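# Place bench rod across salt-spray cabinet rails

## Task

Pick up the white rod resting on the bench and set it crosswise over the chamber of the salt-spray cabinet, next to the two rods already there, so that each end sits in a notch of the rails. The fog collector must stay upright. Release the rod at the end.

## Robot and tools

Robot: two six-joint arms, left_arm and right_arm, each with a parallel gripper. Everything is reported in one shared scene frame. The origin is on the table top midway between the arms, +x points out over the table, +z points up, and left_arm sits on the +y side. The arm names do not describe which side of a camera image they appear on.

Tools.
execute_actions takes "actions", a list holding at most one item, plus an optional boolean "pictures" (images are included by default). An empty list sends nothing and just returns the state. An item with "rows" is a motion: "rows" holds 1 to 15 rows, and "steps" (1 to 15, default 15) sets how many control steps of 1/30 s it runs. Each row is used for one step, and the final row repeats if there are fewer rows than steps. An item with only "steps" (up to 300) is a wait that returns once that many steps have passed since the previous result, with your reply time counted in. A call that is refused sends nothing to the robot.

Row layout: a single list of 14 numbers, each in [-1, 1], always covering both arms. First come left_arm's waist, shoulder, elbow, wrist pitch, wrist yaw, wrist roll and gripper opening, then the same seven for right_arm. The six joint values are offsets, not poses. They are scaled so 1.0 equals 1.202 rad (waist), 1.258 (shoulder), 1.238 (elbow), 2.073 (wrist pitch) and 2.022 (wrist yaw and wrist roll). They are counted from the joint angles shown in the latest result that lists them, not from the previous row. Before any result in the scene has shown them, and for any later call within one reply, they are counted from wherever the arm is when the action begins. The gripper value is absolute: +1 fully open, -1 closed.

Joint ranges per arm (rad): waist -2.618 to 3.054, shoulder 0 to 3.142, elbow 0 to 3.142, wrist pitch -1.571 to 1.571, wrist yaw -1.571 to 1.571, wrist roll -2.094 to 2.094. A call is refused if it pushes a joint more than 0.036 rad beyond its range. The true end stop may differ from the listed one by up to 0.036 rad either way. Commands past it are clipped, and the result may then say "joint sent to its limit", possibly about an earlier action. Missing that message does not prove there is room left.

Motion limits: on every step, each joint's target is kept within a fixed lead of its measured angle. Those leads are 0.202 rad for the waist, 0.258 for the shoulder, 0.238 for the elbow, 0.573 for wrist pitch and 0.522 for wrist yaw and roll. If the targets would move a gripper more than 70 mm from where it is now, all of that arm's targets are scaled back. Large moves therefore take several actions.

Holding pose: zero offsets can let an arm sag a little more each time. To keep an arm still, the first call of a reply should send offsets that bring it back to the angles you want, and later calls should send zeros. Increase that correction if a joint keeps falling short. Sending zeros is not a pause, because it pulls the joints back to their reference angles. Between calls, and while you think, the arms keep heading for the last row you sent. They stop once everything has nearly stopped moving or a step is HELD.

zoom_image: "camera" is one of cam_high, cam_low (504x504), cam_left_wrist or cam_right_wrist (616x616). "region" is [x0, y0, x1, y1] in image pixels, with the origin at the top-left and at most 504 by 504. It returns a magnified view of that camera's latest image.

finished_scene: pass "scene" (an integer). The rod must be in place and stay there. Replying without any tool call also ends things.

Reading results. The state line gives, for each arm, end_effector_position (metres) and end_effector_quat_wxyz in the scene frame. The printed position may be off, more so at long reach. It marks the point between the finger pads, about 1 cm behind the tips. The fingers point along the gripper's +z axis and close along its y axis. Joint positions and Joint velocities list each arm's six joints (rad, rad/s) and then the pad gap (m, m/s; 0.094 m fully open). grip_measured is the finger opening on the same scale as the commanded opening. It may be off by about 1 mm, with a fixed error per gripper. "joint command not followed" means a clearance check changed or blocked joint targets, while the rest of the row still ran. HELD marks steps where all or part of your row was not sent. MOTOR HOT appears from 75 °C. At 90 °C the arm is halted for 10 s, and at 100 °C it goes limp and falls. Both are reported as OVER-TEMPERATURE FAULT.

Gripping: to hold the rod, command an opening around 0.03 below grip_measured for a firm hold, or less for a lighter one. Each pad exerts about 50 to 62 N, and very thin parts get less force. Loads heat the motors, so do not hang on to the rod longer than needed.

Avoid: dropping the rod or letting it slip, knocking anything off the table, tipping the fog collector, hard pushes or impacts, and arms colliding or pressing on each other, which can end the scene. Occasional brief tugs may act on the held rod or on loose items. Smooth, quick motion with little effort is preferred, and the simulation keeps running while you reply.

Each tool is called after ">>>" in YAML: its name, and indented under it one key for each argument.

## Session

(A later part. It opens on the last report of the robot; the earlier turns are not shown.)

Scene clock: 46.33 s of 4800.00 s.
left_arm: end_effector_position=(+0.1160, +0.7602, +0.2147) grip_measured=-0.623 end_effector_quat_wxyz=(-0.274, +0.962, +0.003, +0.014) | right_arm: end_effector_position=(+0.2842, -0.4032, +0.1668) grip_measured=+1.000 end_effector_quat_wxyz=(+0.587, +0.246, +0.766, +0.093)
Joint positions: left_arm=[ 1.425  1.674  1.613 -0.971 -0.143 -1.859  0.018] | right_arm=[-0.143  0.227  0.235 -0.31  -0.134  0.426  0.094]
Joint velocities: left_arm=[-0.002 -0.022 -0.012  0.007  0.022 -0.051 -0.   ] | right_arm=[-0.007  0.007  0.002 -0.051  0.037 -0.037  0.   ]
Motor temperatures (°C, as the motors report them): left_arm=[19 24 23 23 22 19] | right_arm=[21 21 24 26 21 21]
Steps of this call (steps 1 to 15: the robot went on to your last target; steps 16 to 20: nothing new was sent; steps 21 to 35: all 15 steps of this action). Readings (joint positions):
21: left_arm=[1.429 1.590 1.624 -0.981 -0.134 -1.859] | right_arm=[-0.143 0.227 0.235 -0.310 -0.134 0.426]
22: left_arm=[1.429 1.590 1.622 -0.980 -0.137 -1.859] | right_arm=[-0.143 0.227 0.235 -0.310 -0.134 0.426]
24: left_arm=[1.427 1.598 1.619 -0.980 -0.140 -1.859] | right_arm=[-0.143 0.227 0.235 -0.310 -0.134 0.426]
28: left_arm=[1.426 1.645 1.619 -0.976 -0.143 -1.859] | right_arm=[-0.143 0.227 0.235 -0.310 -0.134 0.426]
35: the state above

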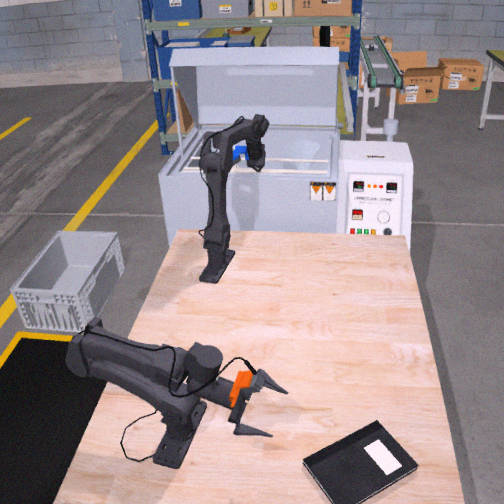

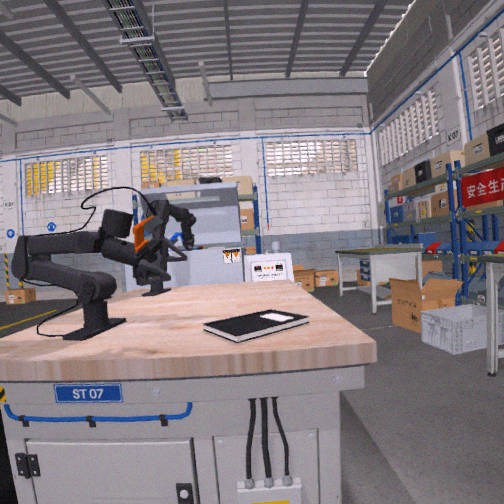

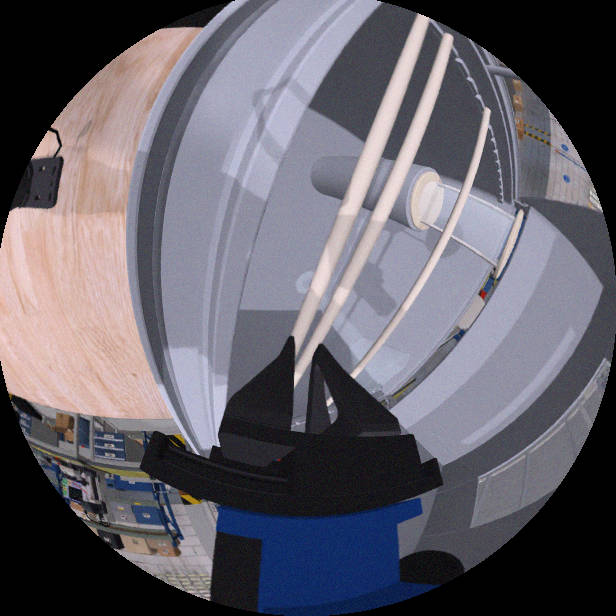

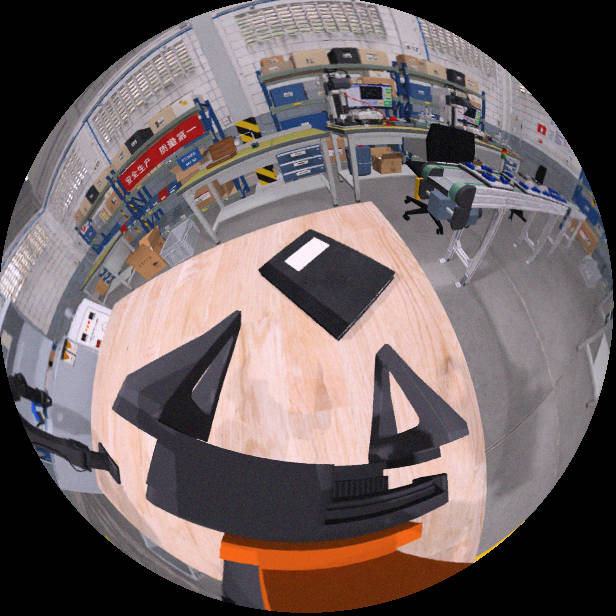

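Near finger would land on the rod; pull back before descending.

>>> execute_actions:
  actions:
    - {"rows":[[0,-0.01,0,-0.03,0,0,-0.55,0,0,0,0,0,0,1],[0,-0.01,0,-0.03,0,0,-0.55,0,0,0,0,0,0,1],[0,-0.01,0,-0.03,0,0,-0.55,0,0,0,0,0,0,1],[0,-0.01,0,-0.03,0,0,-0.55,0,0,0,0,0,0,1],[0,0,-0.035,-0.02,0,0,-0.55,0,0,0,0,0,0,1]]}

Scene clock: 47.37 s of 4800.00 s.
left_arm: end_effector_position=(+0.1139, +0.7532, +0.2049) grip_measured=-0.553 end_effector_quat_wxyz=(-0.257, +0.966, +0.002, +0.009) | right_arm: end_effector_position=(+0.2842, -0.4032, +0.1668) grip_measured=+1.000 end_effector_quat_wxyz=(+0.587, +0.246, +0.766, +0.093)
Joint positions: left_arm=[ 1.425  1.674  1.593 -0.989 -0.142 -1.859  0.021] | right_arm=[-0.143  0.227  0.235 -0.31  -0.134  0.426  0.094]
Joint velocities: left_arm=[-0.012 -0.017 -0.012 -0.066  0.022 -0.007 -0.001] | right_arm=[-0.007  0.012  0.002 -0.007 -0.007 -0.11   0.   ]
Motor temperatures (°C, as the motors report them): left_arm=[19 24 23 23 22 19] | right_arm=[21 21 24 26 21 21]
Steps of this call (steps 1 to 15: the robot went on to your last target; step 16: nothing new was sent; steps 17 to 31: all 15 steps of this action). Readings (joint positions):
17: left_arm=[1.425 1.674 1.613 -0.974 -0.143 -1.859] | right_arm=[-0.143 0.227 0.235 -0.310 -0.134 0.426]
18: left_arm=[1.425 1.674 1.613 -0.980 -0.143 -1.859] | right_arm=[-0.143 0.227 0.235 -0.310 -0.134 0.426]
20: left_arm=[1.425 1.674 1.613 -0.991 -0.143 -1.859] | right_arm=[-0.143 0.227 0.235 -0.310 -0.134 0.426]
24: left_arm=[1.425 1.674 1.594 -0.990 -0.142 -1.859] | right_arm=[-0.143 0.227 0.235 -0.310 -0.134 0.426]
31: the state above

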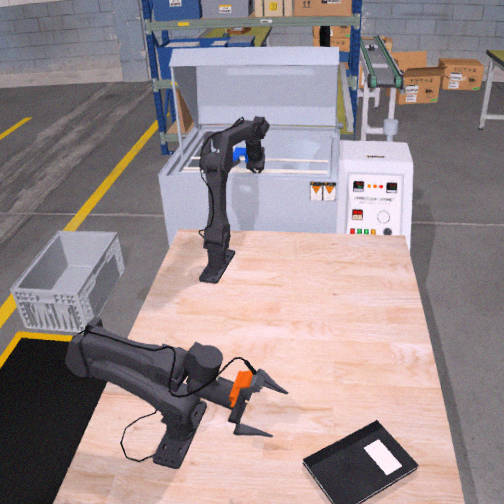

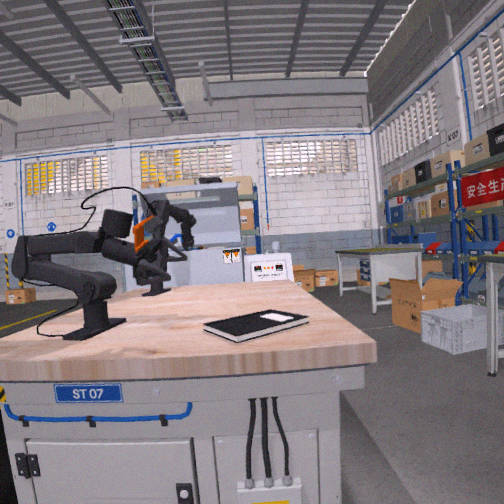

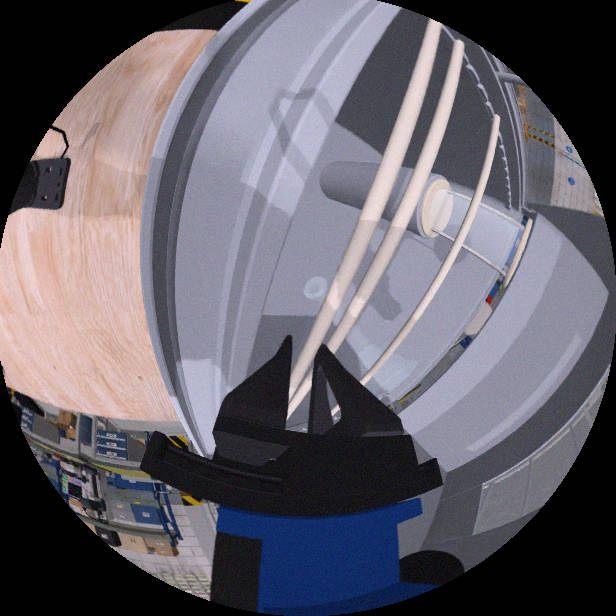

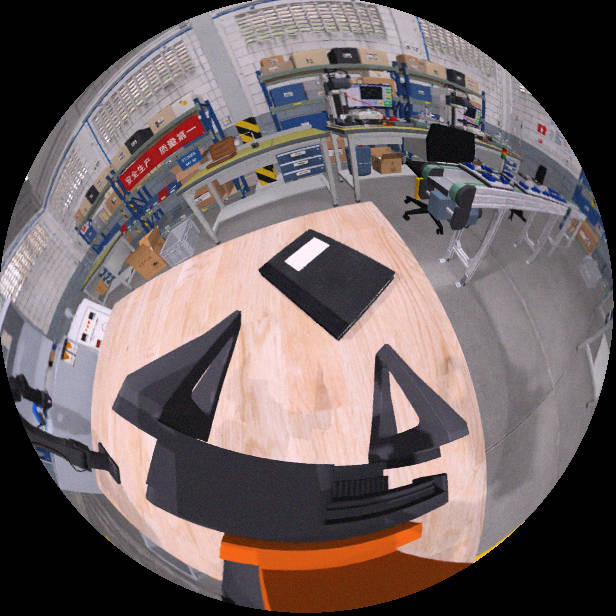

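>>> zoom_image:
  camera: "cam_high"
  region: [160,150,210,185]

>>> zoom_image:
  camera: "cam_high"
  region: [295,150,345,185]

>>> execute_actions:
  actions:
    - {"rows":[[0,-0.04,0.01,0,0,0,-0.55,0,0,0,0,0,0,1],[0,-0.04,0.01,0,0,0,-0.55,0,0,0,0,0,0,1],[0,-0.07,0.02,0,0,0,-0.55,0,0,0,0,0,0,1],[0,-0.07,0.02,0,0,0,-0.55,0,0,0,0,0,0,1],[0,-0.1,0.03,-0.02,0,0,-0.55,0,0,0,0,0,0,1],[0,-0.13,0.04,-0.04,0,0.2,-0.55,0,0,0,0,0,0,1],[0,-0.18,0.05,-0.08,0.07,0.85,-0.55,0,0,0,0,0,0,1]]}
  pictures: false

>>> execute_actions:
  actions:
    - {"steps":20}

>>> zoom_image:
  camera: "cam_left_wrist"
  region: [30,100,480,340]

Region (160, 150, 210, 185) of cam_high's 504x504 image, scaled by 10.080, with more detail than that image has; it fills the top 353 rows of this view, and the rest is white.

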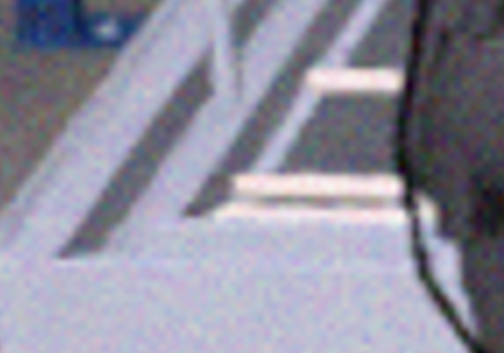

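Region (295, 150, 345, 185) of cam_high's 504x504 image, scaled by 10.080, with more detail than that image has; it fills the top 353 rows of this view, and the rest is white.

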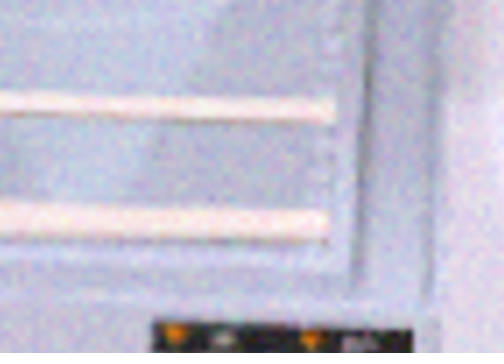

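Scene clock: 48.87 s of 4800.00 s.
left_arm: end_effector_position=(+0.1186, +0.6999, +0.3006) grip_measured=-0.553 end_effector_quat_wxyz=(-0.331, +0.834, -0.437, -0.066) | right_arm: end_effector_position=(+0.2842, -0.4032, +0.1668) grip_measured=+1.000 end_effector_quat_wxyz=(+0.587, +0.246, +0.766, +0.093)
Joint positions: left_arm=[ 1.425  1.428  1.651 -1.107 -0.021 -0.917  0.021] | right_arm=[-0.143  0.227  0.235 -0.31  -0.134  0.426  0.094]
Joint velocities: left_arm=[-0.012  0.012  0.022 -0.139  0.125  2.733  0.001] | right_arm=[-0.007  0.002  0.002 -0.007  0.037 -0.007  0.   ]
Motor temperatures (°C, as the motors report them): left_arm=[19 24 23 23 22 19] | right_arm=[21 21 24 26 21 21]
Steps of this call (steps 1 to 15: the robot went on to your last target; steps 16 to 30: nothing new was sent; steps 31 to 45: all 15 steps of this action). Readings (joint positions):
31: left_arm=[1.425 1.671 1.593 -0.988 -0.142 -1.859] | right_arm=[-0.143 0.227 0.235 -0.310 -0.134 0.426]
32: left_arm=[1.425 1.667 1.593 -0.988 -0.141 -1.859] | right_arm=[-0.143 0.227 0.235 -0.310 -0.134 0.426]
34: left_arm=[1.425 1.646 1.593 -0.987 -0.140 -1.859] | right_arm=[-0.143 0.227 0.235 -0.310 -0.134 0.426]
38: left_arm=[1.425 1.544 1.602 -1.040 -0.095 -1.608] | right_arm=[-0.143 0.227 0.235 -0.310 -0.134 0.426]
45: the state above

Scene clock: 49.53 s of 4800.00 s.
left_arm: end_effector_position=(+0.1201, +0.6948, +0.2917) grip_measured=-0.553 end_effector_quat_wxyz=(-0.269, +0.616, -0.722, -0.166) | right_arm: end_effector_position=(+0.2842, -0.4032, +0.1668) grip_measured=+1.000 end_effector_quat_wxyz=(+0.587, +0.246, +0.766, +0.093)
Joint positions: left_arm=[ 1.425  1.439  1.651 -1.139 -0.004 -0.161  0.021] | right_arm=[-0.143  0.227  0.235 -0.31  -0.134  0.426  0.094]
Joint velocities: left_arm=[-0.007 -0.002 -0.002 -0.007 -0.022  0.139  0.001] | right_arm=[-0.007  0.002  0.012  0.007 -0.022 -0.022  0.   ]
Motor temperatures (°C, as the motors report them): left_arm=[19 24 23 23 22 19] | right_arm=[21 21 24 26 21 21]
Steps of this call (steps 1 to 20: the robot went on to your last target). Readings (joint positions):
1: left_arm=[1.425 1.431 1.651 -1.113 -0.017 -0.818] | right_arm=[-0.143 0.227 0.235 -0.310 -0.134 0.426]
2: left_arm=[1.425 1.434 1.651 -1.118 -0.014 -0.719] | right_arm=[-0.143 0.227 0.235 -0.310 -0.134 0.426]
4: left_arm=[1.425 1.438 1.651 -1.126 -0.010 -0.528] | right_arm=[-0.143 0.227 0.235 -0.310 -0.134 0.426]
8: left_arm=[1.425 1.439 1.651 -1.133 -0.005 -0.304] | right_arm=[-0.143 0.227 0.235 -0.310 -0.134 0.426]
20: the state above

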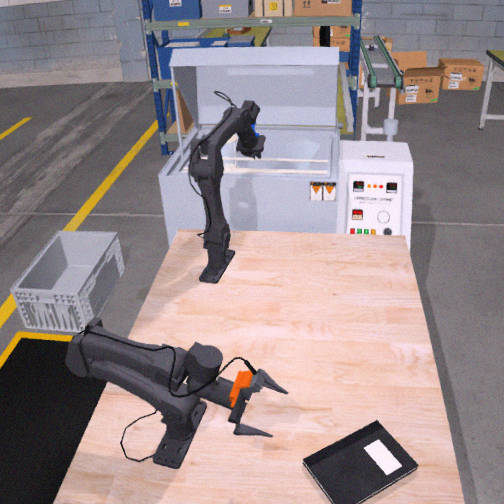

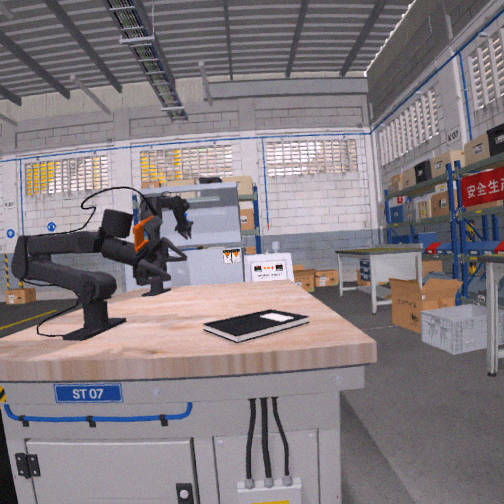

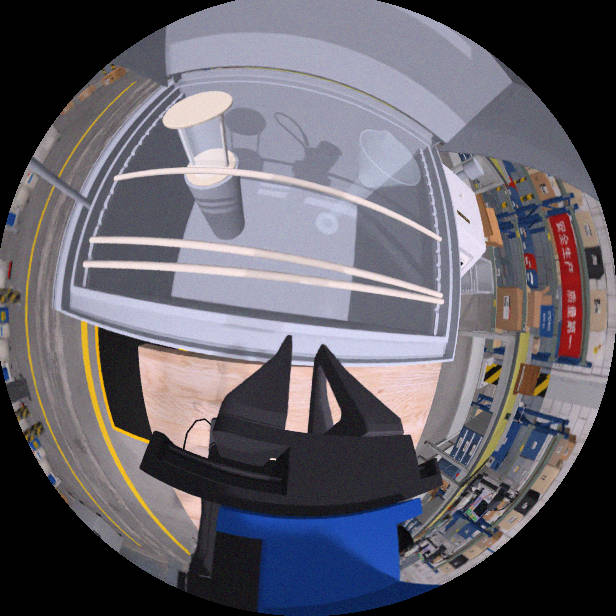

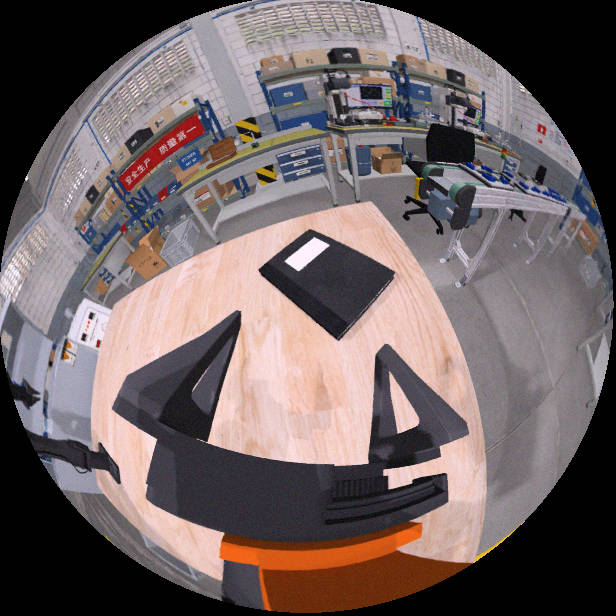

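Region (30, 100, 480, 340) of cam_left_wrist's 616x616 image, scaled by 1.120, with more detail than that image has; it fills the top 269 rows of this view, and the rest is white.

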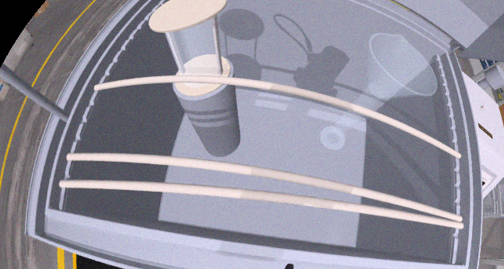

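>>> execute_actions:
  actions:
    - {"rows":[[0,0.1,-0.047,0.065,-0.078,-0.84,-0.55,0,0,0,0,0,0,1]]}
  pictures: false

>>> execute_actions:
  actions:
    - {"steps":20}
  pictures: false

>>> execute_actions:
  actions:
    - {"rows":[[0,0.02,0,0,0,0,-0.55,0,0,0,0,0,0,1],[0,0.03,0,0,0,0,-0.55,0,0,0,0,0,0,1],[0,0.04,0,0,0,0,-0.55,0,0,0,0,0,0,1],[0,0.05,0,0,0,0,-0.55,0,0,0,0,0,0,1],[0,0.06,0,0,0,0,-0.55,0,0,0,0,0,0,1],[0,0.07,0,0,0,0,-0.55,0,0,0,0,0,0,1]]}

Scene clock: 52.00 s of 4800.00 s.
left_arm: end_effector_position=(+0.1101, +0.7391, +0.2375) grip_measured=-0.552 end_effector_quat_wxyz=(-0.287, +0.950, -0.125, -0.019) | right_arm: end_effector_position=(+0.2842, -0.4032, +0.1668) grip_measured=+1.000 end_effector_quat_wxyz=(+0.587, +0.246, +0.766, +0.093)
Joint positions: left_arm=[ 1.424  1.582  1.593 -1.013 -0.14  -1.591  0.021] | right_arm=[-0.143  0.227  0.235 -0.31  -0.134  0.426  0.094]
Joint velocities: left_arm=[-0.002 -0.007 -0.017  0.11  -0.066 -1.78  -0.001] | right_arm=[-0.017  0.012 -0.017 -0.022  0.007 -0.081  0.   ]
Motor temperatures (°C, as the motors report them): left_arm=[19 24 23 23 22 19] | right_arm=[21 21 24 26 21 21]
Steps of this call (steps 1 to 30: the robot went on to your last target; steps 31 to 59: nothing new was sent; steps 60 to 74: all 15 steps of this action). Readings (joint positions):
60: left_arm=[1.424 1.448 1.648 -1.127 -0.024 -0.234] | right_arm=[-0.143 0.227 0.235 -0.310 -0.134 0.426]
61: left_arm=[1.424 1.463 1.646 -1.102 -0.050 -0.335] | right_arm=[-0.143 0.227 0.235 -0.310 -0.134 0.426]
63: left_arm=[1.424 1.511 1.635 -1.059 -0.088 -0.536] | right_arm=[-0.143 0.227 0.235 -0.310 -0.134 0.426]
67: left_arm=[1.424 1.579 1.599 -1.029 -0.121 -0.937] | right_arm=[-0.143 0.227 0.235 -0.310 -0.134 0.426]
74: the state above

Scene clock: 52.67 s of 4800.00 s.
left_arm: end_effector_position=(+0.1098, +0.7413, +0.2389) grip_measured=-0.552 end_effector_quat_wxyz=(-0.292, +0.956, +0.001, +0.018) | right_arm: end_effector_position=(+0.2842, -0.4032, +0.1668) grip_measured=+1.000 end_effector_quat_wxyz=(+0.587, +0.246, +0.766, +0.093)
Joint positions: left_arm=[ 1.424  1.582  1.593 -1.004 -0.145 -1.852  0.021] | right_arm=[-0.143  0.227  0.235 -0.31  -0.134  0.426  0.094]
Joint velocities: left_arm=[-0.002 -0.007  0.007 -0.037 -0.007 -0.125  0.001] | right_arm=[ 0.007  0.007 -0.002 -0.022 -0.11   0.007  0.   ]
Motor temperatures (°C, as the motors report them): left_arm=[19 24 23 23 22 19] | right_arm=[21 21 24 26 21 21]
Steps of this call (steps 1 to 20: the robot went on to your last target). Readings (joint positions):
1: left_arm=[1.424 1.582 1.593 -1.012 -0.141 -1.644] | right_arm=[-0.143 0.227 0.235 -0.310 -0.134 0.426]
2: left_arm=[1.424 1.582 1.593 -1.011 -0.142 -1.687] | right_arm=[-0.143 0.227 0.235 -0.310 -0.134 0.426]
4: left_arm=[1.424 1.582 1.593 -1.008 -0.143 -1.748] | right_arm=[-0.143 0.227 0.235 -0.310 -0.134 0.426]
8: left_arm=[1.424 1.582 1.593 -1.005 -0.144 -1.812] | right_arm=[-0.143 0.227 0.235 -0.310 -0.134 0.426]
20: the state above

Scene clock: 53.17 s of 4800.00 s.
left_arm: end_effector_position=(+0.1139, +0.7526, +0.2069) grip_measured=-0.552 end_effector_quat_wxyz=(-0.259, +0.966, -0.001, +0.008) | right_arm: end_effector_position=(+0.2842, -0.4032, +0.1668) grip_measured=+1.000 end_effector_quat_wxyz=(+0.587, +0.246, +0.766, +0.093)
Joint positions: left_arm=[ 1.424  1.669  1.593 -0.989 -0.144 -1.853  0.021] | right_arm=[-0.143  0.227  0.235 -0.31  -0.134  0.426  0.094]
Joint velocities: left_arm=[-0.027 -0.012 -0.007 -0.022  0.007  0.022 -0.   ] | right_arm=[-0.002 -0.002 -0.007  0.007  0.007 -0.066  0.   ]
Motor temperatures (°C, as the motors report them): left_arm=[19 24 23 23 22 19] | right_arm=[21 21 24 26 21 21]
Steps of this call (steps 1 to 15: all 15 steps of this action). Readings (joint positions):
1: left_arm=[1.424 1.583 1.593 -1.003 -0.145 -1.853] | right_arm=[-0.143 0.227 0.235 -0.310 -0.134 0.426]
2: left_arm=[1.424 1.585 1.593 -1.003 -0.145 -1.853] | right_arm=[-0.143 0.227 0.235 -0.310 -0.134 0.426]
4: left_arm=[1.424 1.598 1.593 -1.001 -0.145 -1.853] | right_arm=[-0.143 0.227 0.235 -0.310 -0.134 0.426]
8: left_arm=[1.424 1.650 1.593 -1.000 -0.145 -1.853] | right_arm=[-0.143 0.227 0.235 -0.310 -0.134 0.426]
15: the state above

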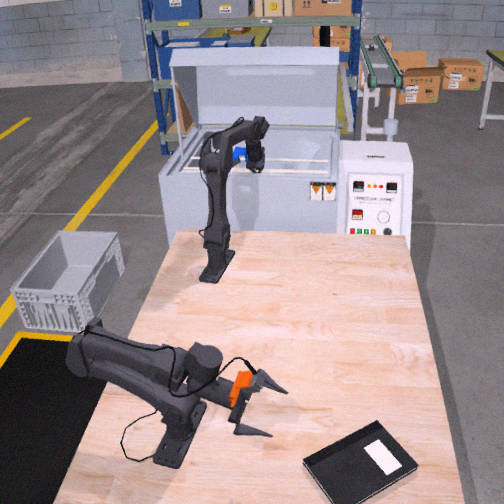

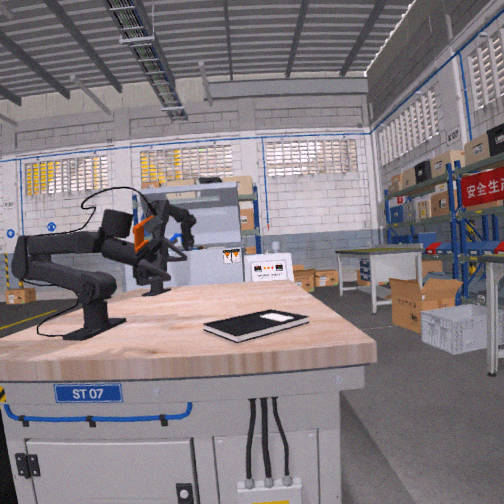

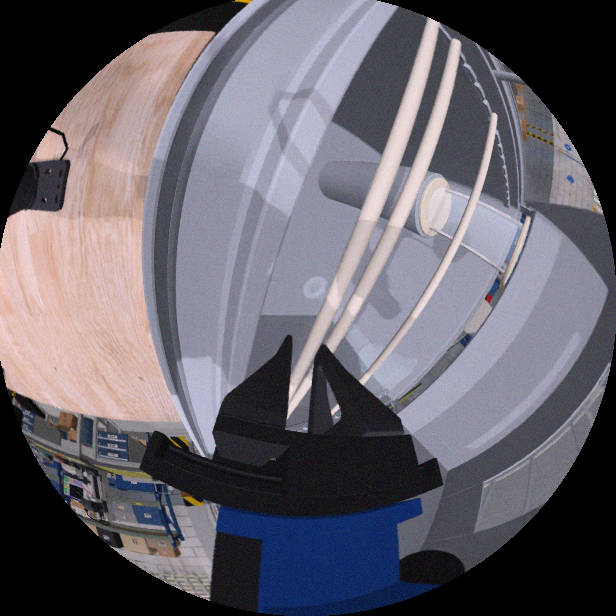

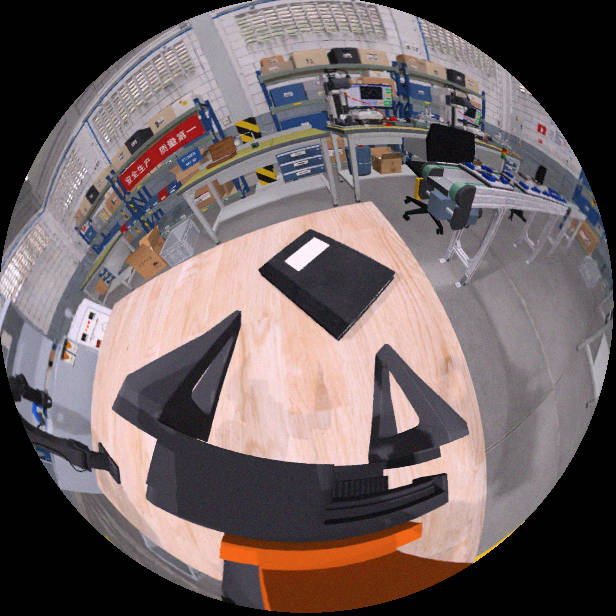

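>>> execute_actions:
  actions:
    - {"rows":[[0,0,0,0,0,0,-0.68,0,0,0,0,0,0,1],[0,0,0,0,0,0,-0.68,0,0,0,0,0,0,1],[0,0,0,0,0,0,-0.68,0,0,0,0,0,0,1],[0,0.022,0,0.008,0,0,-0.68,0,0,0,0,0,0,1]]}
  pictures: false

>>> execute_actions:
  actions:
    - {"rows":[[0,0,0,0,0,0,-0.78,0,0,0,0,0,0,1],[0,0,0,0,0,0,-0.87,0,0,0,0,0,0,1]],"steps":10}
  pictures: false

>>> execute_actions:
  actions:
    - {"rows":[[0,-0.03,0,0,0,0,-0.87,0,0,0,0,0,0,1],[0,-0.03,0,0,0,0,-0.87,0,0,0,0,0,0,1],[0,-0.03,0,0,0,0,-0.87,0,0,0,0,0,0,1],[0,-0.03,0,0,0,0.032,-0.87,0,0,0,0,0,0,1]]}

Scene clock: 54.53 s of 4800.00 s.
left_arm: end_effector_position=(+0.1159, +0.7587, +0.2043) grip_measured=-0.677 end_effector_quat_wxyz=(-0.264, +0.965, -0.001, +0.010) | right_arm: end_effector_position=(+0.2842, -0.4032, +0.1668) grip_measured=+1.000 end_effector_quat_wxyz=(+0.587, +0.246, +0.766, +0.093)
Joint positions: left_arm=[ 1.424  1.682  1.593 -0.965 -0.143 -1.853  0.015] | right_arm=[-0.143  0.227  0.235 -0.31  -0.134  0.426  0.094]
Joint velocities: left_arm=[-0.022  0.022  0.002 -0.022 -0.022 -0.051 -0.001] | right_arm=[ 0.022 -0.012  0.012 -0.066 -0.037 -0.007  0.   ]
Motor temperatures (°C, as the motors report them): left_arm=[19 24 23 23 22 19] | right_arm=[21 21 24 26 21 21]
Steps of this call (steps 1 to 15: the robot went on to your last target; steps 16 to 26: nothing new was sent; steps 27 to 41: all 15 steps of this action). Readings (joint positions):
27: left_arm=[1.424 1.669 1.593 -0.989 -0.143 -1.853] | right_arm=[-0.143 0.227 0.235 -0.310 -0.134 0.426]
28: left_arm=[1.424 1.669 1.593 -0.984 -0.143 -1.853] | right_arm=[-0.143 0.227 0.235 -0.310 -0.134 0.426]
30: left_arm=[1.424 1.671 1.593 -0.980 -0.143 -1.853] | right_arm=[-0.143 0.227 0.235 -0.310 -0.134 0.426]
34: left_arm=[1.424 1.678 1.593 -0.968 -0.144 -1.853] | right_arm=[-0.143 0.227 0.235 -0.310 -0.134 0.426]
41: the state above

Scene clock: 54.87 s of 4800.00 s.
left_arm: end_effector_position=(+0.1163, +0.7594, +0.2048) grip_measured=-0.828 end_effector_quat_wxyz=(-0.265, +0.964, -0.001, +0.010) | right_arm: end_effector_position=(+0.2842, -0.4032, +0.1668) grip_measured=+1.000 end_effector_quat_wxyz=(+0.587, +0.246, +0.766, +0.093)
Joint positions: left_arm=[ 1.424  1.682  1.593 -0.962 -0.143 -1.853  0.008] | right_arm=[-0.143  0.227  0.235 -0.31  -0.134  0.426  0.094]
Joint velocities: left_arm=[ 0.002 -0.002 -0.002  0.037  0.007  0.066 -0.   ] | right_arm=[ 0.002 -0.002 -0.007  0.081 -0.022 -0.007  0.   ]
Motor temperatures (°C, as the motors report them): left_arm=[19 24 23 23 22 19] | right_arm=[21 21 24 26 21 21]
Steps of this call (steps 1 to 10: all 10 steps of this action). Readings (joint positions):
1: left_arm=[1.424 1.682 1.593 -0.963 -0.143 -1.853] | right_arm=[-0.143 0.227 0.235 -0.310 -0.134 0.426]
2: left_arm=[1.424 1.682 1.593 -0.962 -0.143 -1.853] | right_arm=[-0.143 0.227 0.235 -0.310 -0.134 0.426]
4: left_arm=[1.424 1.682 1.593 -0.962 -0.143 -1.853] | right_arm=[-0.143 0.227 0.235 -0.310 -0.134 0.426]
8: left_arm=[1.424 1.682 1.593 -0.962 -0.143 -1.853] | right_arm=[-0.143 0.227 0.235 -0.310 -0.134 0.426]
10: the state above

Scene clock: 55.37 s of 4800.00 s.
left_arm: end_effector_position=(+0.1161, +0.7582, +0.2108) grip_measured=-0.828 end_effector_quat_wxyz=(-0.272, +0.962, -0.023, +0.007) | right_arm: end_effector_position=(+0.2842, -0.4032, +0.1668) grip_measured=+1.000 end_effector_quat_wxyz=(+0.587, +0.246, +0.766, +0.093)
Joint positions: left_arm=[ 1.424  1.668  1.593 -0.961 -0.142 -1.807  0.008] | right_arm=[-0.143  0.227  0.235 -0.31  -0.134  0.426  0.094]
Joint velocities: left_arm=[-0.007 -0.007 -0.022  0.007 -0.051 -0.051 -0.   ] | right_arm=[-0.007 -0.002 -0.007  0.022  0.066 -0.095  0.   ]
Motor temperatures (°C, as the motors report them): left_arm=[19 24 23 23 22 19] | right_arm=[21 21 24 26 21 21]
Steps of this call (steps 1 to 15: all 15 steps of this action). Readings (joint positions):
1: left_arm=[1.424 1.680 1.593 -0.961 -0.143 -1.853] | right_arm=[-0.143 0.227 0.235 -0.310 -0.134 0.426]
2: left_arm=[1.424 1.679 1.593 -0.961 -0.143 -1.853] | right_arm=[-0.143 0.227 0.235 -0.310 -0.134 0.426]
4: left_arm=[1.424 1.674 1.593 -0.961 -0.143 -1.845] | right_arm=[-0.143 0.227 0.235 -0.310 -0.134 0.426]
8: left_arm=[1.424 1.668 1.593 -0.961 -0.142 -1.820] | right_arm=[-0.143 0.227 0.235 -0.310 -0.134 0.426]
15: the state above

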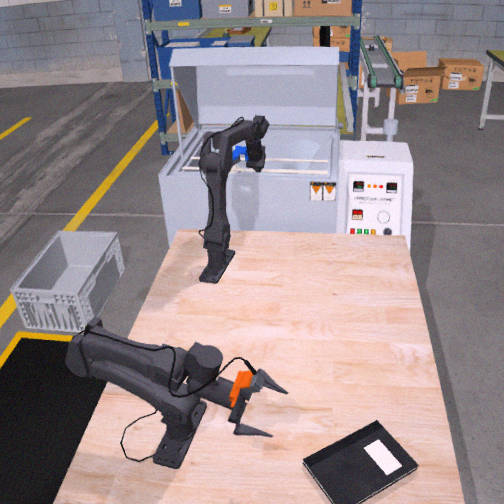

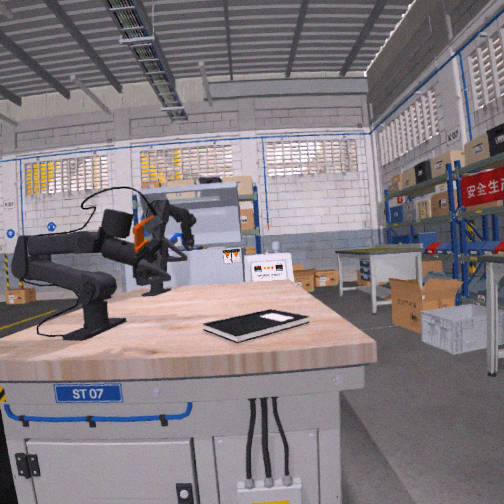

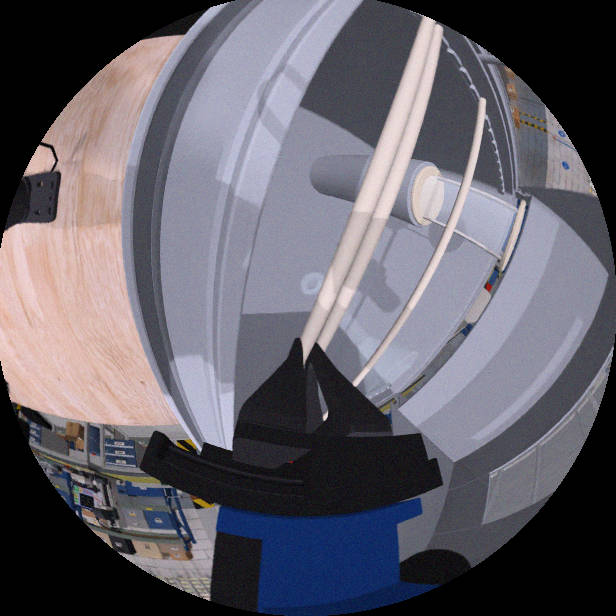

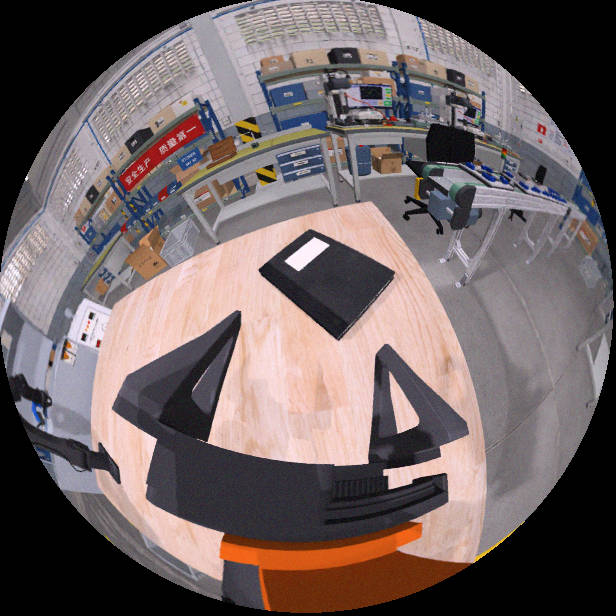

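>>> execute_actions:
  actions:
    - {"rows":[[0,0,0,-0.025,-0.01,0,-0.87,0,0,0,0,0,0,1],[0,0,0,-0.025,-0.01,0,-0.87,0,0,0,0,0,0,1],[0,0,0,-0.025,-0.01,0,-0.87,0,0,0,0,0,0,1],[0,0,0,-0.025,-0.01,0,-0.87,0,0,0,0,0,0,1],[0,0,0,-0.025,-0.01,0,-0.87,0,0,0,0,0,0,1],[0,0.03,0,-0.02,-0.01,0,-0.87,0,0,0,0,0,0,1]]}

>>> zoom_image:
  camera: "cam_high"
  region: [160,150,210,185]

>>> zoom_image:
  camera: "cam_high"
  region: [295,150,345,185]

Scene clock: 56.70 s of 4800.00 s.
left_arm: end_effector_position=(+0.1148, +0.7552, +0.2010) grip_measured=-0.828 end_effector_quat_wxyz=(-0.254, +0.967, -0.023, +0.001) | right_arm: end_effector_position=(+0.2842, -0.4032, +0.1668) grip_measured=+1.000 end_effector_quat_wxyz=(+0.587, +0.246, +0.766, +0.093)
Joint positions: left_arm=[ 1.424  1.685  1.593 -0.983 -0.143 -1.809  0.008] | right_arm=[-0.143  0.227  0.235 -0.31  -0.134  0.426  0.094]
Joint velocities: left_arm=[-0.002 -0.002  0.017 -0.007  0.022 -0.051 -0.   ] | right_arm=[ 0.002 -0.002  0.007  0.007 -0.037 -0.022  0.   ]
Motor temperatures (°C, as the motors report them): left_arm=[19 24 23 23 22 19] | right_arm=[21 21 24 26 21 21]
Steps of this call (steps 1 to 15: the robot went on to your last target; steps 16 to 25: nothing new was sent; steps 26 to 40: all 15 steps of this action). Readings (joint positions):
26: left_arm=[1.424 1.668 1.593 -0.964 -0.142 -1.804] | right_arm=[-0.143 0.227 0.235 -0.310 -0.134 0.426]
27: left_arm=[1.424 1.668 1.593 -0.970 -0.142 -1.804] | right_arm=[-0.143 0.227 0.235 -0.310 -0.134 0.426]
29: left_arm=[1.424 1.668 1.593 -0.981 -0.142 -1.804] | right_arm=[-0.143 0.227 0.235 -0.310 -0.134 0.426]
33: left_arm=[1.424 1.679 1.593 -0.985 -0.143 -1.807] | right_arm=[-0.143 0.227 0.235 -0.310 -0.134 0.426]
40: the state above

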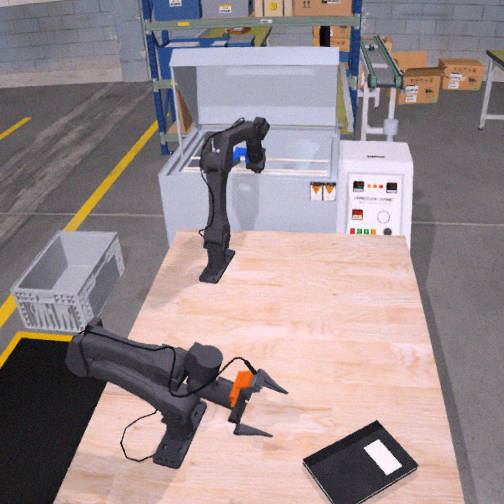

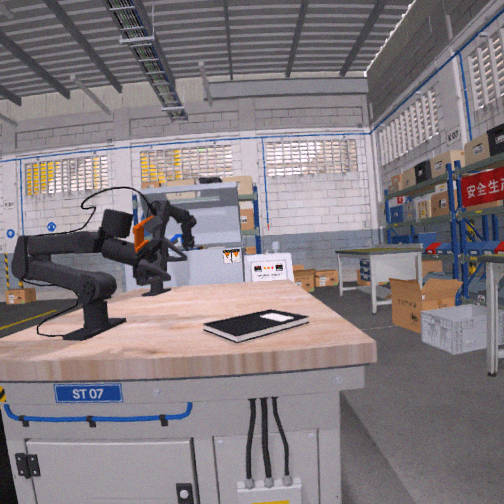

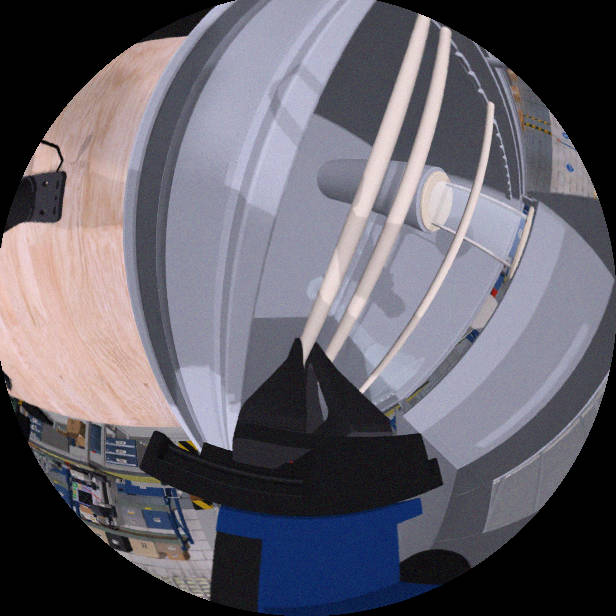

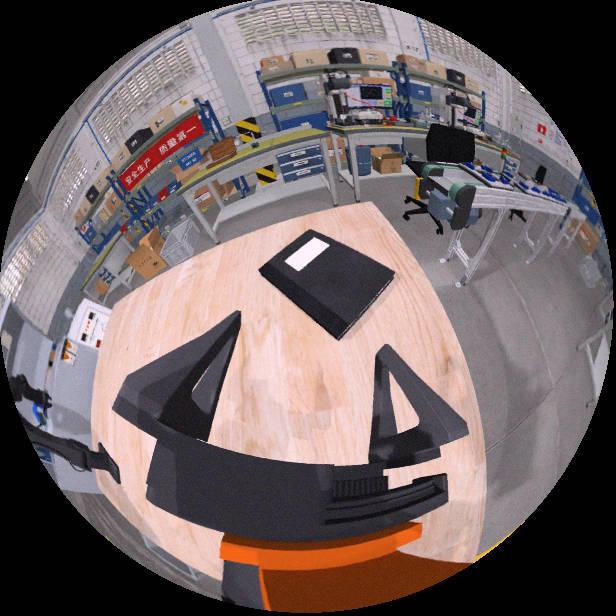

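Region (160, 150, 210, 185) of cam_high's 504x504 image, scaled by 10.080, with more detail than that image has; it fills the top 353 rows of this view, and the rest is white.

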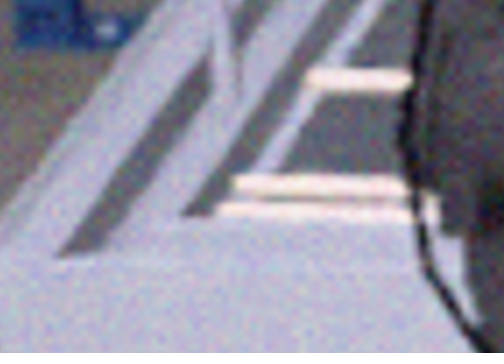

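Region (295, 150, 345, 185) of cam_high's 504x504 image, scaled by 10.080, with more detail than that image has; it fills the top 353 rows of this view, and the rest is white.

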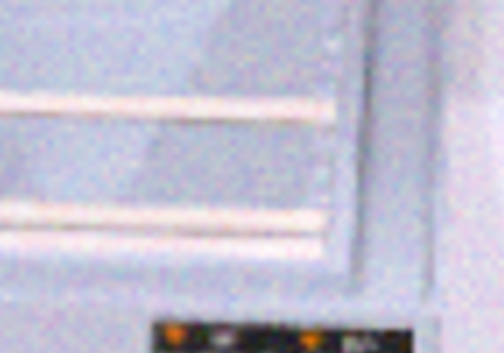

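>>> execute_actions:
  actions: []
  pictures: false

>>> execute_actions:
  actions:
    - {"rows":[[0,0,0,0,0,0,-0.84,0,0,0,0,0,0,1],[0,0,0,0,0,0,-0.82,0,0,0,0,0,0,1],[0,0,0,0,0,0,-0.8,0,0,0,0,0,0,1],[0,0,0,0,0,0,-0.65,0,0,0,0,0,0,1]],"steps":12}
  pictures: false

>>> execute_actions:
  actions:
    - {"rows":[[0,-0.03,0,0,0,0,-0.65,0,0,0,0,0,0,1],[0,-0.06,0,0,0,0,-0.65,0,0,0,0,0,0,1],[0,-0.1,0,0,0,0,-0.65,0,0,0,0,0,0,1]],"steps":12}
  pictures: false

>>> execute_actions:
  actions:
    - {"rows":[[0,-0.08,0.05,-0.08,0.07,0.8,-0.65,0,0,0,0,0,0,1]],"steps":15}
  pictures: false

>>> execute_actions:
  actions:
    - {"steps":20}

Scene clock: 60.03 s of 4800.00 s.
left_arm: end_effector_position=(+0.1148, +0.7552, +0.2010) grip_measured=-0.828 end_effector_quat_wxyz=(-0.254, +0.967, -0.023, +0.001) | right_arm: end_effector_position=(+0.2842, -0.4032, +0.1668) grip_measured=+1.000 end_effector_quat_wxyz=(+0.587, +0.246, +0.766, +0.093)
Joint positions: left_arm=[ 1.424  1.685  1.593 -0.983 -0.143 -1.809  0.008] | right_arm=[-0.143  0.227  0.235 -0.31  -0.134  0.426  0.094]
Joint velocities: left_arm=[-0.002 -0.007 -0.017  0.007 -0.022  0.051 -0.001] | right_arm=[-0.022  0.012  0.002 -0.081  0.007 -0.037  0.   ]
Motor temperatures (°C, as the motors report them): left_arm=[19 24 23 23 22 19] | right_arm=[21 21 24 27 21 21]
Steps of this call (steps 1 to 15: the robot went on to your last target; steps 16 to 90: nothing new was sent; then 0.33 s passed at rest). Readings (joint positions):
1: left_arm=[1.424 1.685 1.593 -0.983 -0.143 -1.809] | right_arm=[-0.143 0.227 0.235 -0.310 -0.134 0.426]
2: left_arm=[1.424 1.685 1.593 -0.983 -0.143 -1.809] | right_arm=[-0.143 0.227 0.235 -0.310 -0.134 0.426]
4: left_arm=[1.424 1.685 1.593 -0.983 -0.143 -1.809] | right_arm=[-0.143 0.227 0.235 -0.310 -0.134 0.426]
8: left_arm=[1.424 1.685 1.593 -0.983 -0.143 -1.809] | right_arm=[-0.143 0.227 0.235 -0.310 -0.134 0.426]
90: the state above
All arms were judged still, so your last target was given up. Only a new action makes them travel on or press farther. Fingers that are still opening or closing keep moving.

Scene clock: 60.43 s of 4800.00 s.
left_arm: end_effector_position=(+0.1154, +0.7559, +0.2013) grip_measured=-0.653 end_effector_quat_wxyz=(-0.255, +0.967, -0.023, +0.002) | right_arm: end_effector_position=(+0.2842, -0.4032, +0.1668) grip_measured=+1.000 end_effector_quat_wxyz=(+0.587, +0.246, +0.766, +0.093)
Joint positions: left_arm=[ 1.424  1.685  1.593 -0.98  -0.142 -1.809  0.016] | right_arm=[-0.143  0.227  0.235 -0.31  -0.134  0.426  0.094]
Joint velocities: left_arm=[-0.012  0.017 -0.007  0.007 -0.066 -0.081  0.001] | right_arm=[-0.007  0.002 -0.012  0.037  0.022 -0.022  0.   ]
Motor temperatures (°C, as the motors report them): left_arm=[19 24 23 23 22 19] | right_arm=[21 21 24 27 21 21]
Steps of this call (steps 1 to 12: all 12 steps of this action). Readings (joint positions):
1: left_arm=[1.424 1.685 1.593 -0.983 -0.143 -1.809] | right_arm=[-0.143 0.227 0.235 -0.310 -0.134 0.426]
2: left_arm=[1.424 1.685 1.593 -0.983 -0.143 -1.809] | right_arm=[-0.143 0.227 0.235 -0.310 -0.134 0.426]
4: left_arm=[1.424 1.685 1.593 -0.982 -0.143 -1.809] | right_arm=[-0.143 0.227 0.235 -0.310 -0.134 0.426]
8: left_arm=[1.424 1.685 1.593 -0.980 -0.142 -1.809] | right_arm=[-0.143 0.227 0.235 -0.310 -0.134 0.426]
12: the state above

Scene clock: 60.83 s of 4800.00 s.
left_arm: end_effector_position=(+0.1118, +0.7431, +0.2531) grip_measured=-0.653 end_effector_quat_wxyz=(-0.317, +0.948, -0.018, +0.023) | right_arm: end_effector_position=(+0.2842, -0.4032, +0.1668) grip_measured=+1.000 end_effector_quat_wxyz=(+0.587, +0.246, +0.766, +0.093)
Joint positions: left_arm=[ 1.424  1.553  1.591 -0.973 -0.138 -1.809  0.016] | right_arm=[-0.143  0.227  0.235 -0.31  -0.134  0.426  0.094]
Joint velocities: left_arm=[ 0.002  0.042 -0.017 -0.022 -0.022  0.037  0.001] | right_arm=[-0.007 -0.012 -0.007 -0.066 -0.007 -0.037  0.   ]
Motor temperatures (°C, as the motors report them): left_arm=[19 24 23 23 22 19] | right_arm=[21 21 24 27 21 21]
Steps of this call (steps 1 to 12: all 12 steps of this action). Readings (joint positions):
1: left_arm=[1.424 1.684 1.593 -0.980 -0.141 -1.809] | right_arm=[-0.143 0.227 0.235 -0.310 -0.134 0.426]
2: left_arm=[1.424 1.679 1.593 -0.979 -0.140 -1.809] | right_arm=[-0.143 0.227 0.235 -0.310 -0.134 0.426]
4: left_arm=[1.424 1.647 1.591 -0.978 -0.138 -1.809] | right_arm=[-0.143 0.227 0.235 -0.310 -0.134 0.426]
8: left_arm=[1.424 1.566 1.591 -0.974 -0.138 -1.809] | right_arm=[-0.143 0.227 0.235 -0.310 -0.134 0.426]
12: the state above

Scene clock: 61.33 s of 4800.00 s.
left_arm: end_effector_position=(+0.1227, +0.7003, +0.2861) grip_measured=-0.653 end_effector_quat_wxyz=(-0.289, +0.705, -0.635, -0.128) | right_arm: end_effector_position=(+0.2842, -0.4032, +0.1668) grip_measured=+1.000 end_effector_quat_wxyz=(+0.587, +0.246, +0.766, +0.093)
Joint positions: left_arm=[ 1.424  1.452  1.638 -1.114 -0.003 -0.426  0.016] | right_arm=[-0.143  0.227  0.235 -0.31  -0.134  0.426  0.094]
Joint velocities: left_arm=[-0.007 -0.002 -0.012 -0.051  0.051  1.458 -0.001] | right_arm=[-0.007  0.007 -0.007  0.037 -0.022 -0.007  0.   ]
Motor temperatures (°C, as the motors report them): left_arm=[19 24 23 23 22 19] | right_arm=[21 21 24 27 21 21]
Steps of this call (steps 1 to 15: all 15 steps of this action). Readings (joint positions):
1: left_arm=[1.424 1.548 1.595 -0.990 -0.116 -1.726] | right_arm=[-0.143 0.227 0.235 -0.310 -0.134 0.426]
2: left_arm=[1.424 1.538 1.598 -1.017 -0.091 -1.627] | right_arm=[-0.143 0.227 0.235 -0.310 -0.134 0.426]
4: left_arm=[1.424 1.504 1.608 -1.059 -0.055 -1.429] | right_arm=[-0.143 0.227 0.235 -0.310 -0.134 0.426]
8: left_arm=[1.424 1.456 1.635 -1.093 -0.020 -1.035] | right_arm=[-0.143 0.227 0.235 -0.310 -0.134 0.426]
15: the state above

Scene clock: 62.00 s of 4800.00 s.
left_arm: end_effector_position=(+0.1225, +0.6983, +0.2847) grip_measured=-0.653 end_effector_quat_wxyz=(-0.270, +0.632, -0.710, -0.155) | right_arm: end_effector_position=(+0.2842, -0.4032, +0.1668) grip_measured=+1.000 end_effector_quat_wxyz=(+0.587, +0.246, +0.766, +0.093)
Joint positions: left_arm=[ 1.424  1.452  1.638 -1.124 -0.    -0.205  0.016] | right_arm=[-0.143  0.227  0.235 -0.31  -0.134  0.426  0.094]
Joint velocities: left_arm=[-0.002  0.007 -0.002 -0.007  0.051  0.037 -0.001] | right_arm=[ 0.002 -0.007 -0.002  0.007 -0.022  0.007  0.   ]
Motor temperatures (°C, as the motors report them): left_arm=[19 24 23 23 22 19] | right_arm=[21 21 24 27 21 21]
Steps of this call (steps 1 to 20: the robot went on to your last target). Readings (joint positions):
1: left_arm=[1.424 1.452 1.638 -1.116 -0.002 -0.381] | right_arm=[-0.143 0.227 0.235 -0.310 -0.134 0.426]
2: left_arm=[1.424 1.452 1.638 -1.118 -0.001 -0.345] | right_arm=[-0.143 0.227 0.235 -0.310 -0.134 0.426]
4: left_arm=[1.424 1.452 1.638 -1.120 -0.001 -0.294] | right_arm=[-0.143 0.227 0.235 -0.310 -0.134 0.426]
8: left_arm=[1.424 1.452 1.638 -1.122 -0.000 -0.240] | right_arm=[-0.143 0.227 0.235 -0.310 -0.134 0.426]
20: the state above

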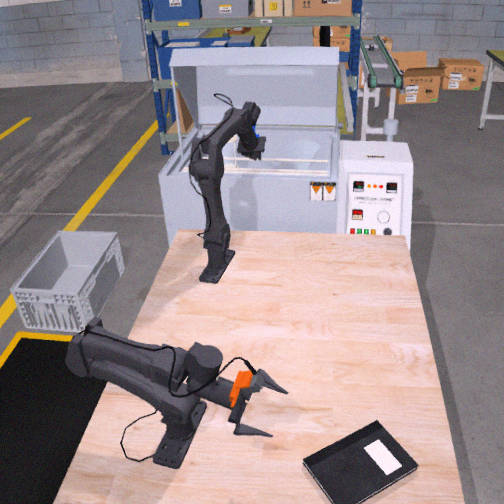

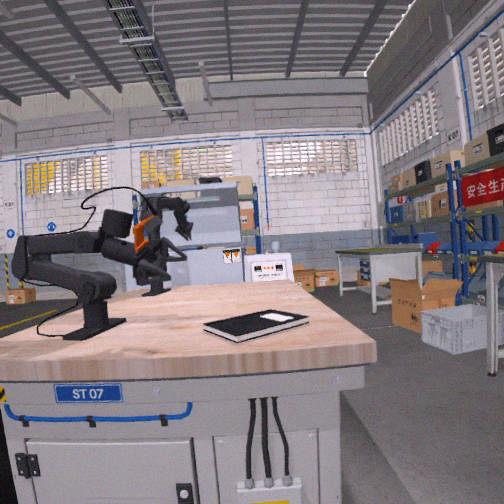

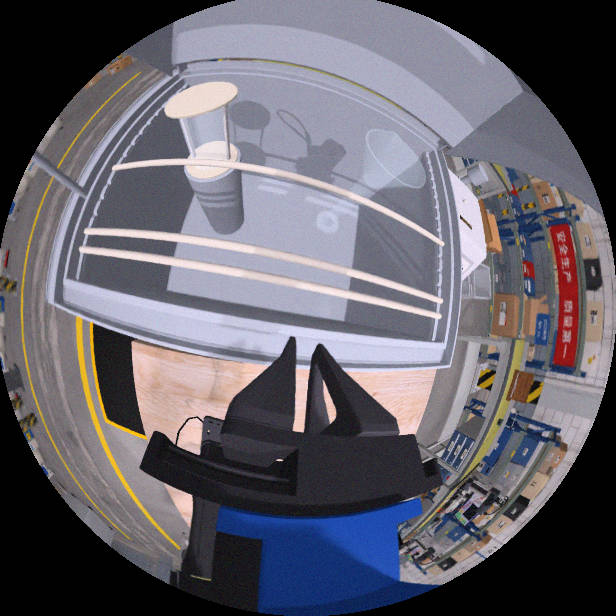

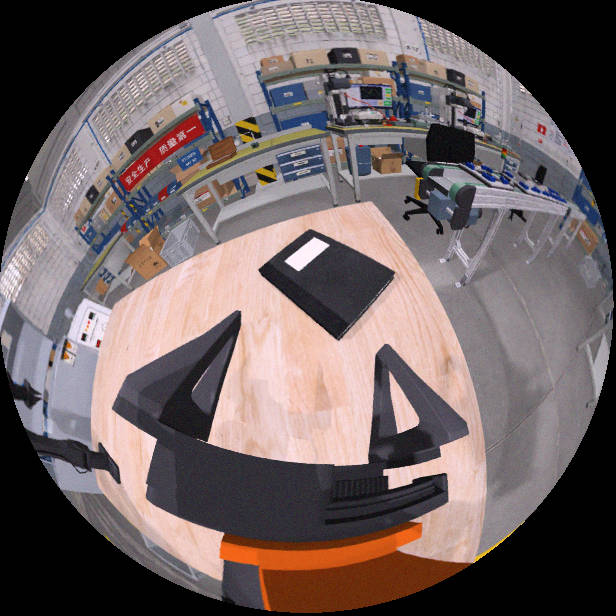

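>>> finished_scene:
  scene: 1

The scene is finished: the task was done.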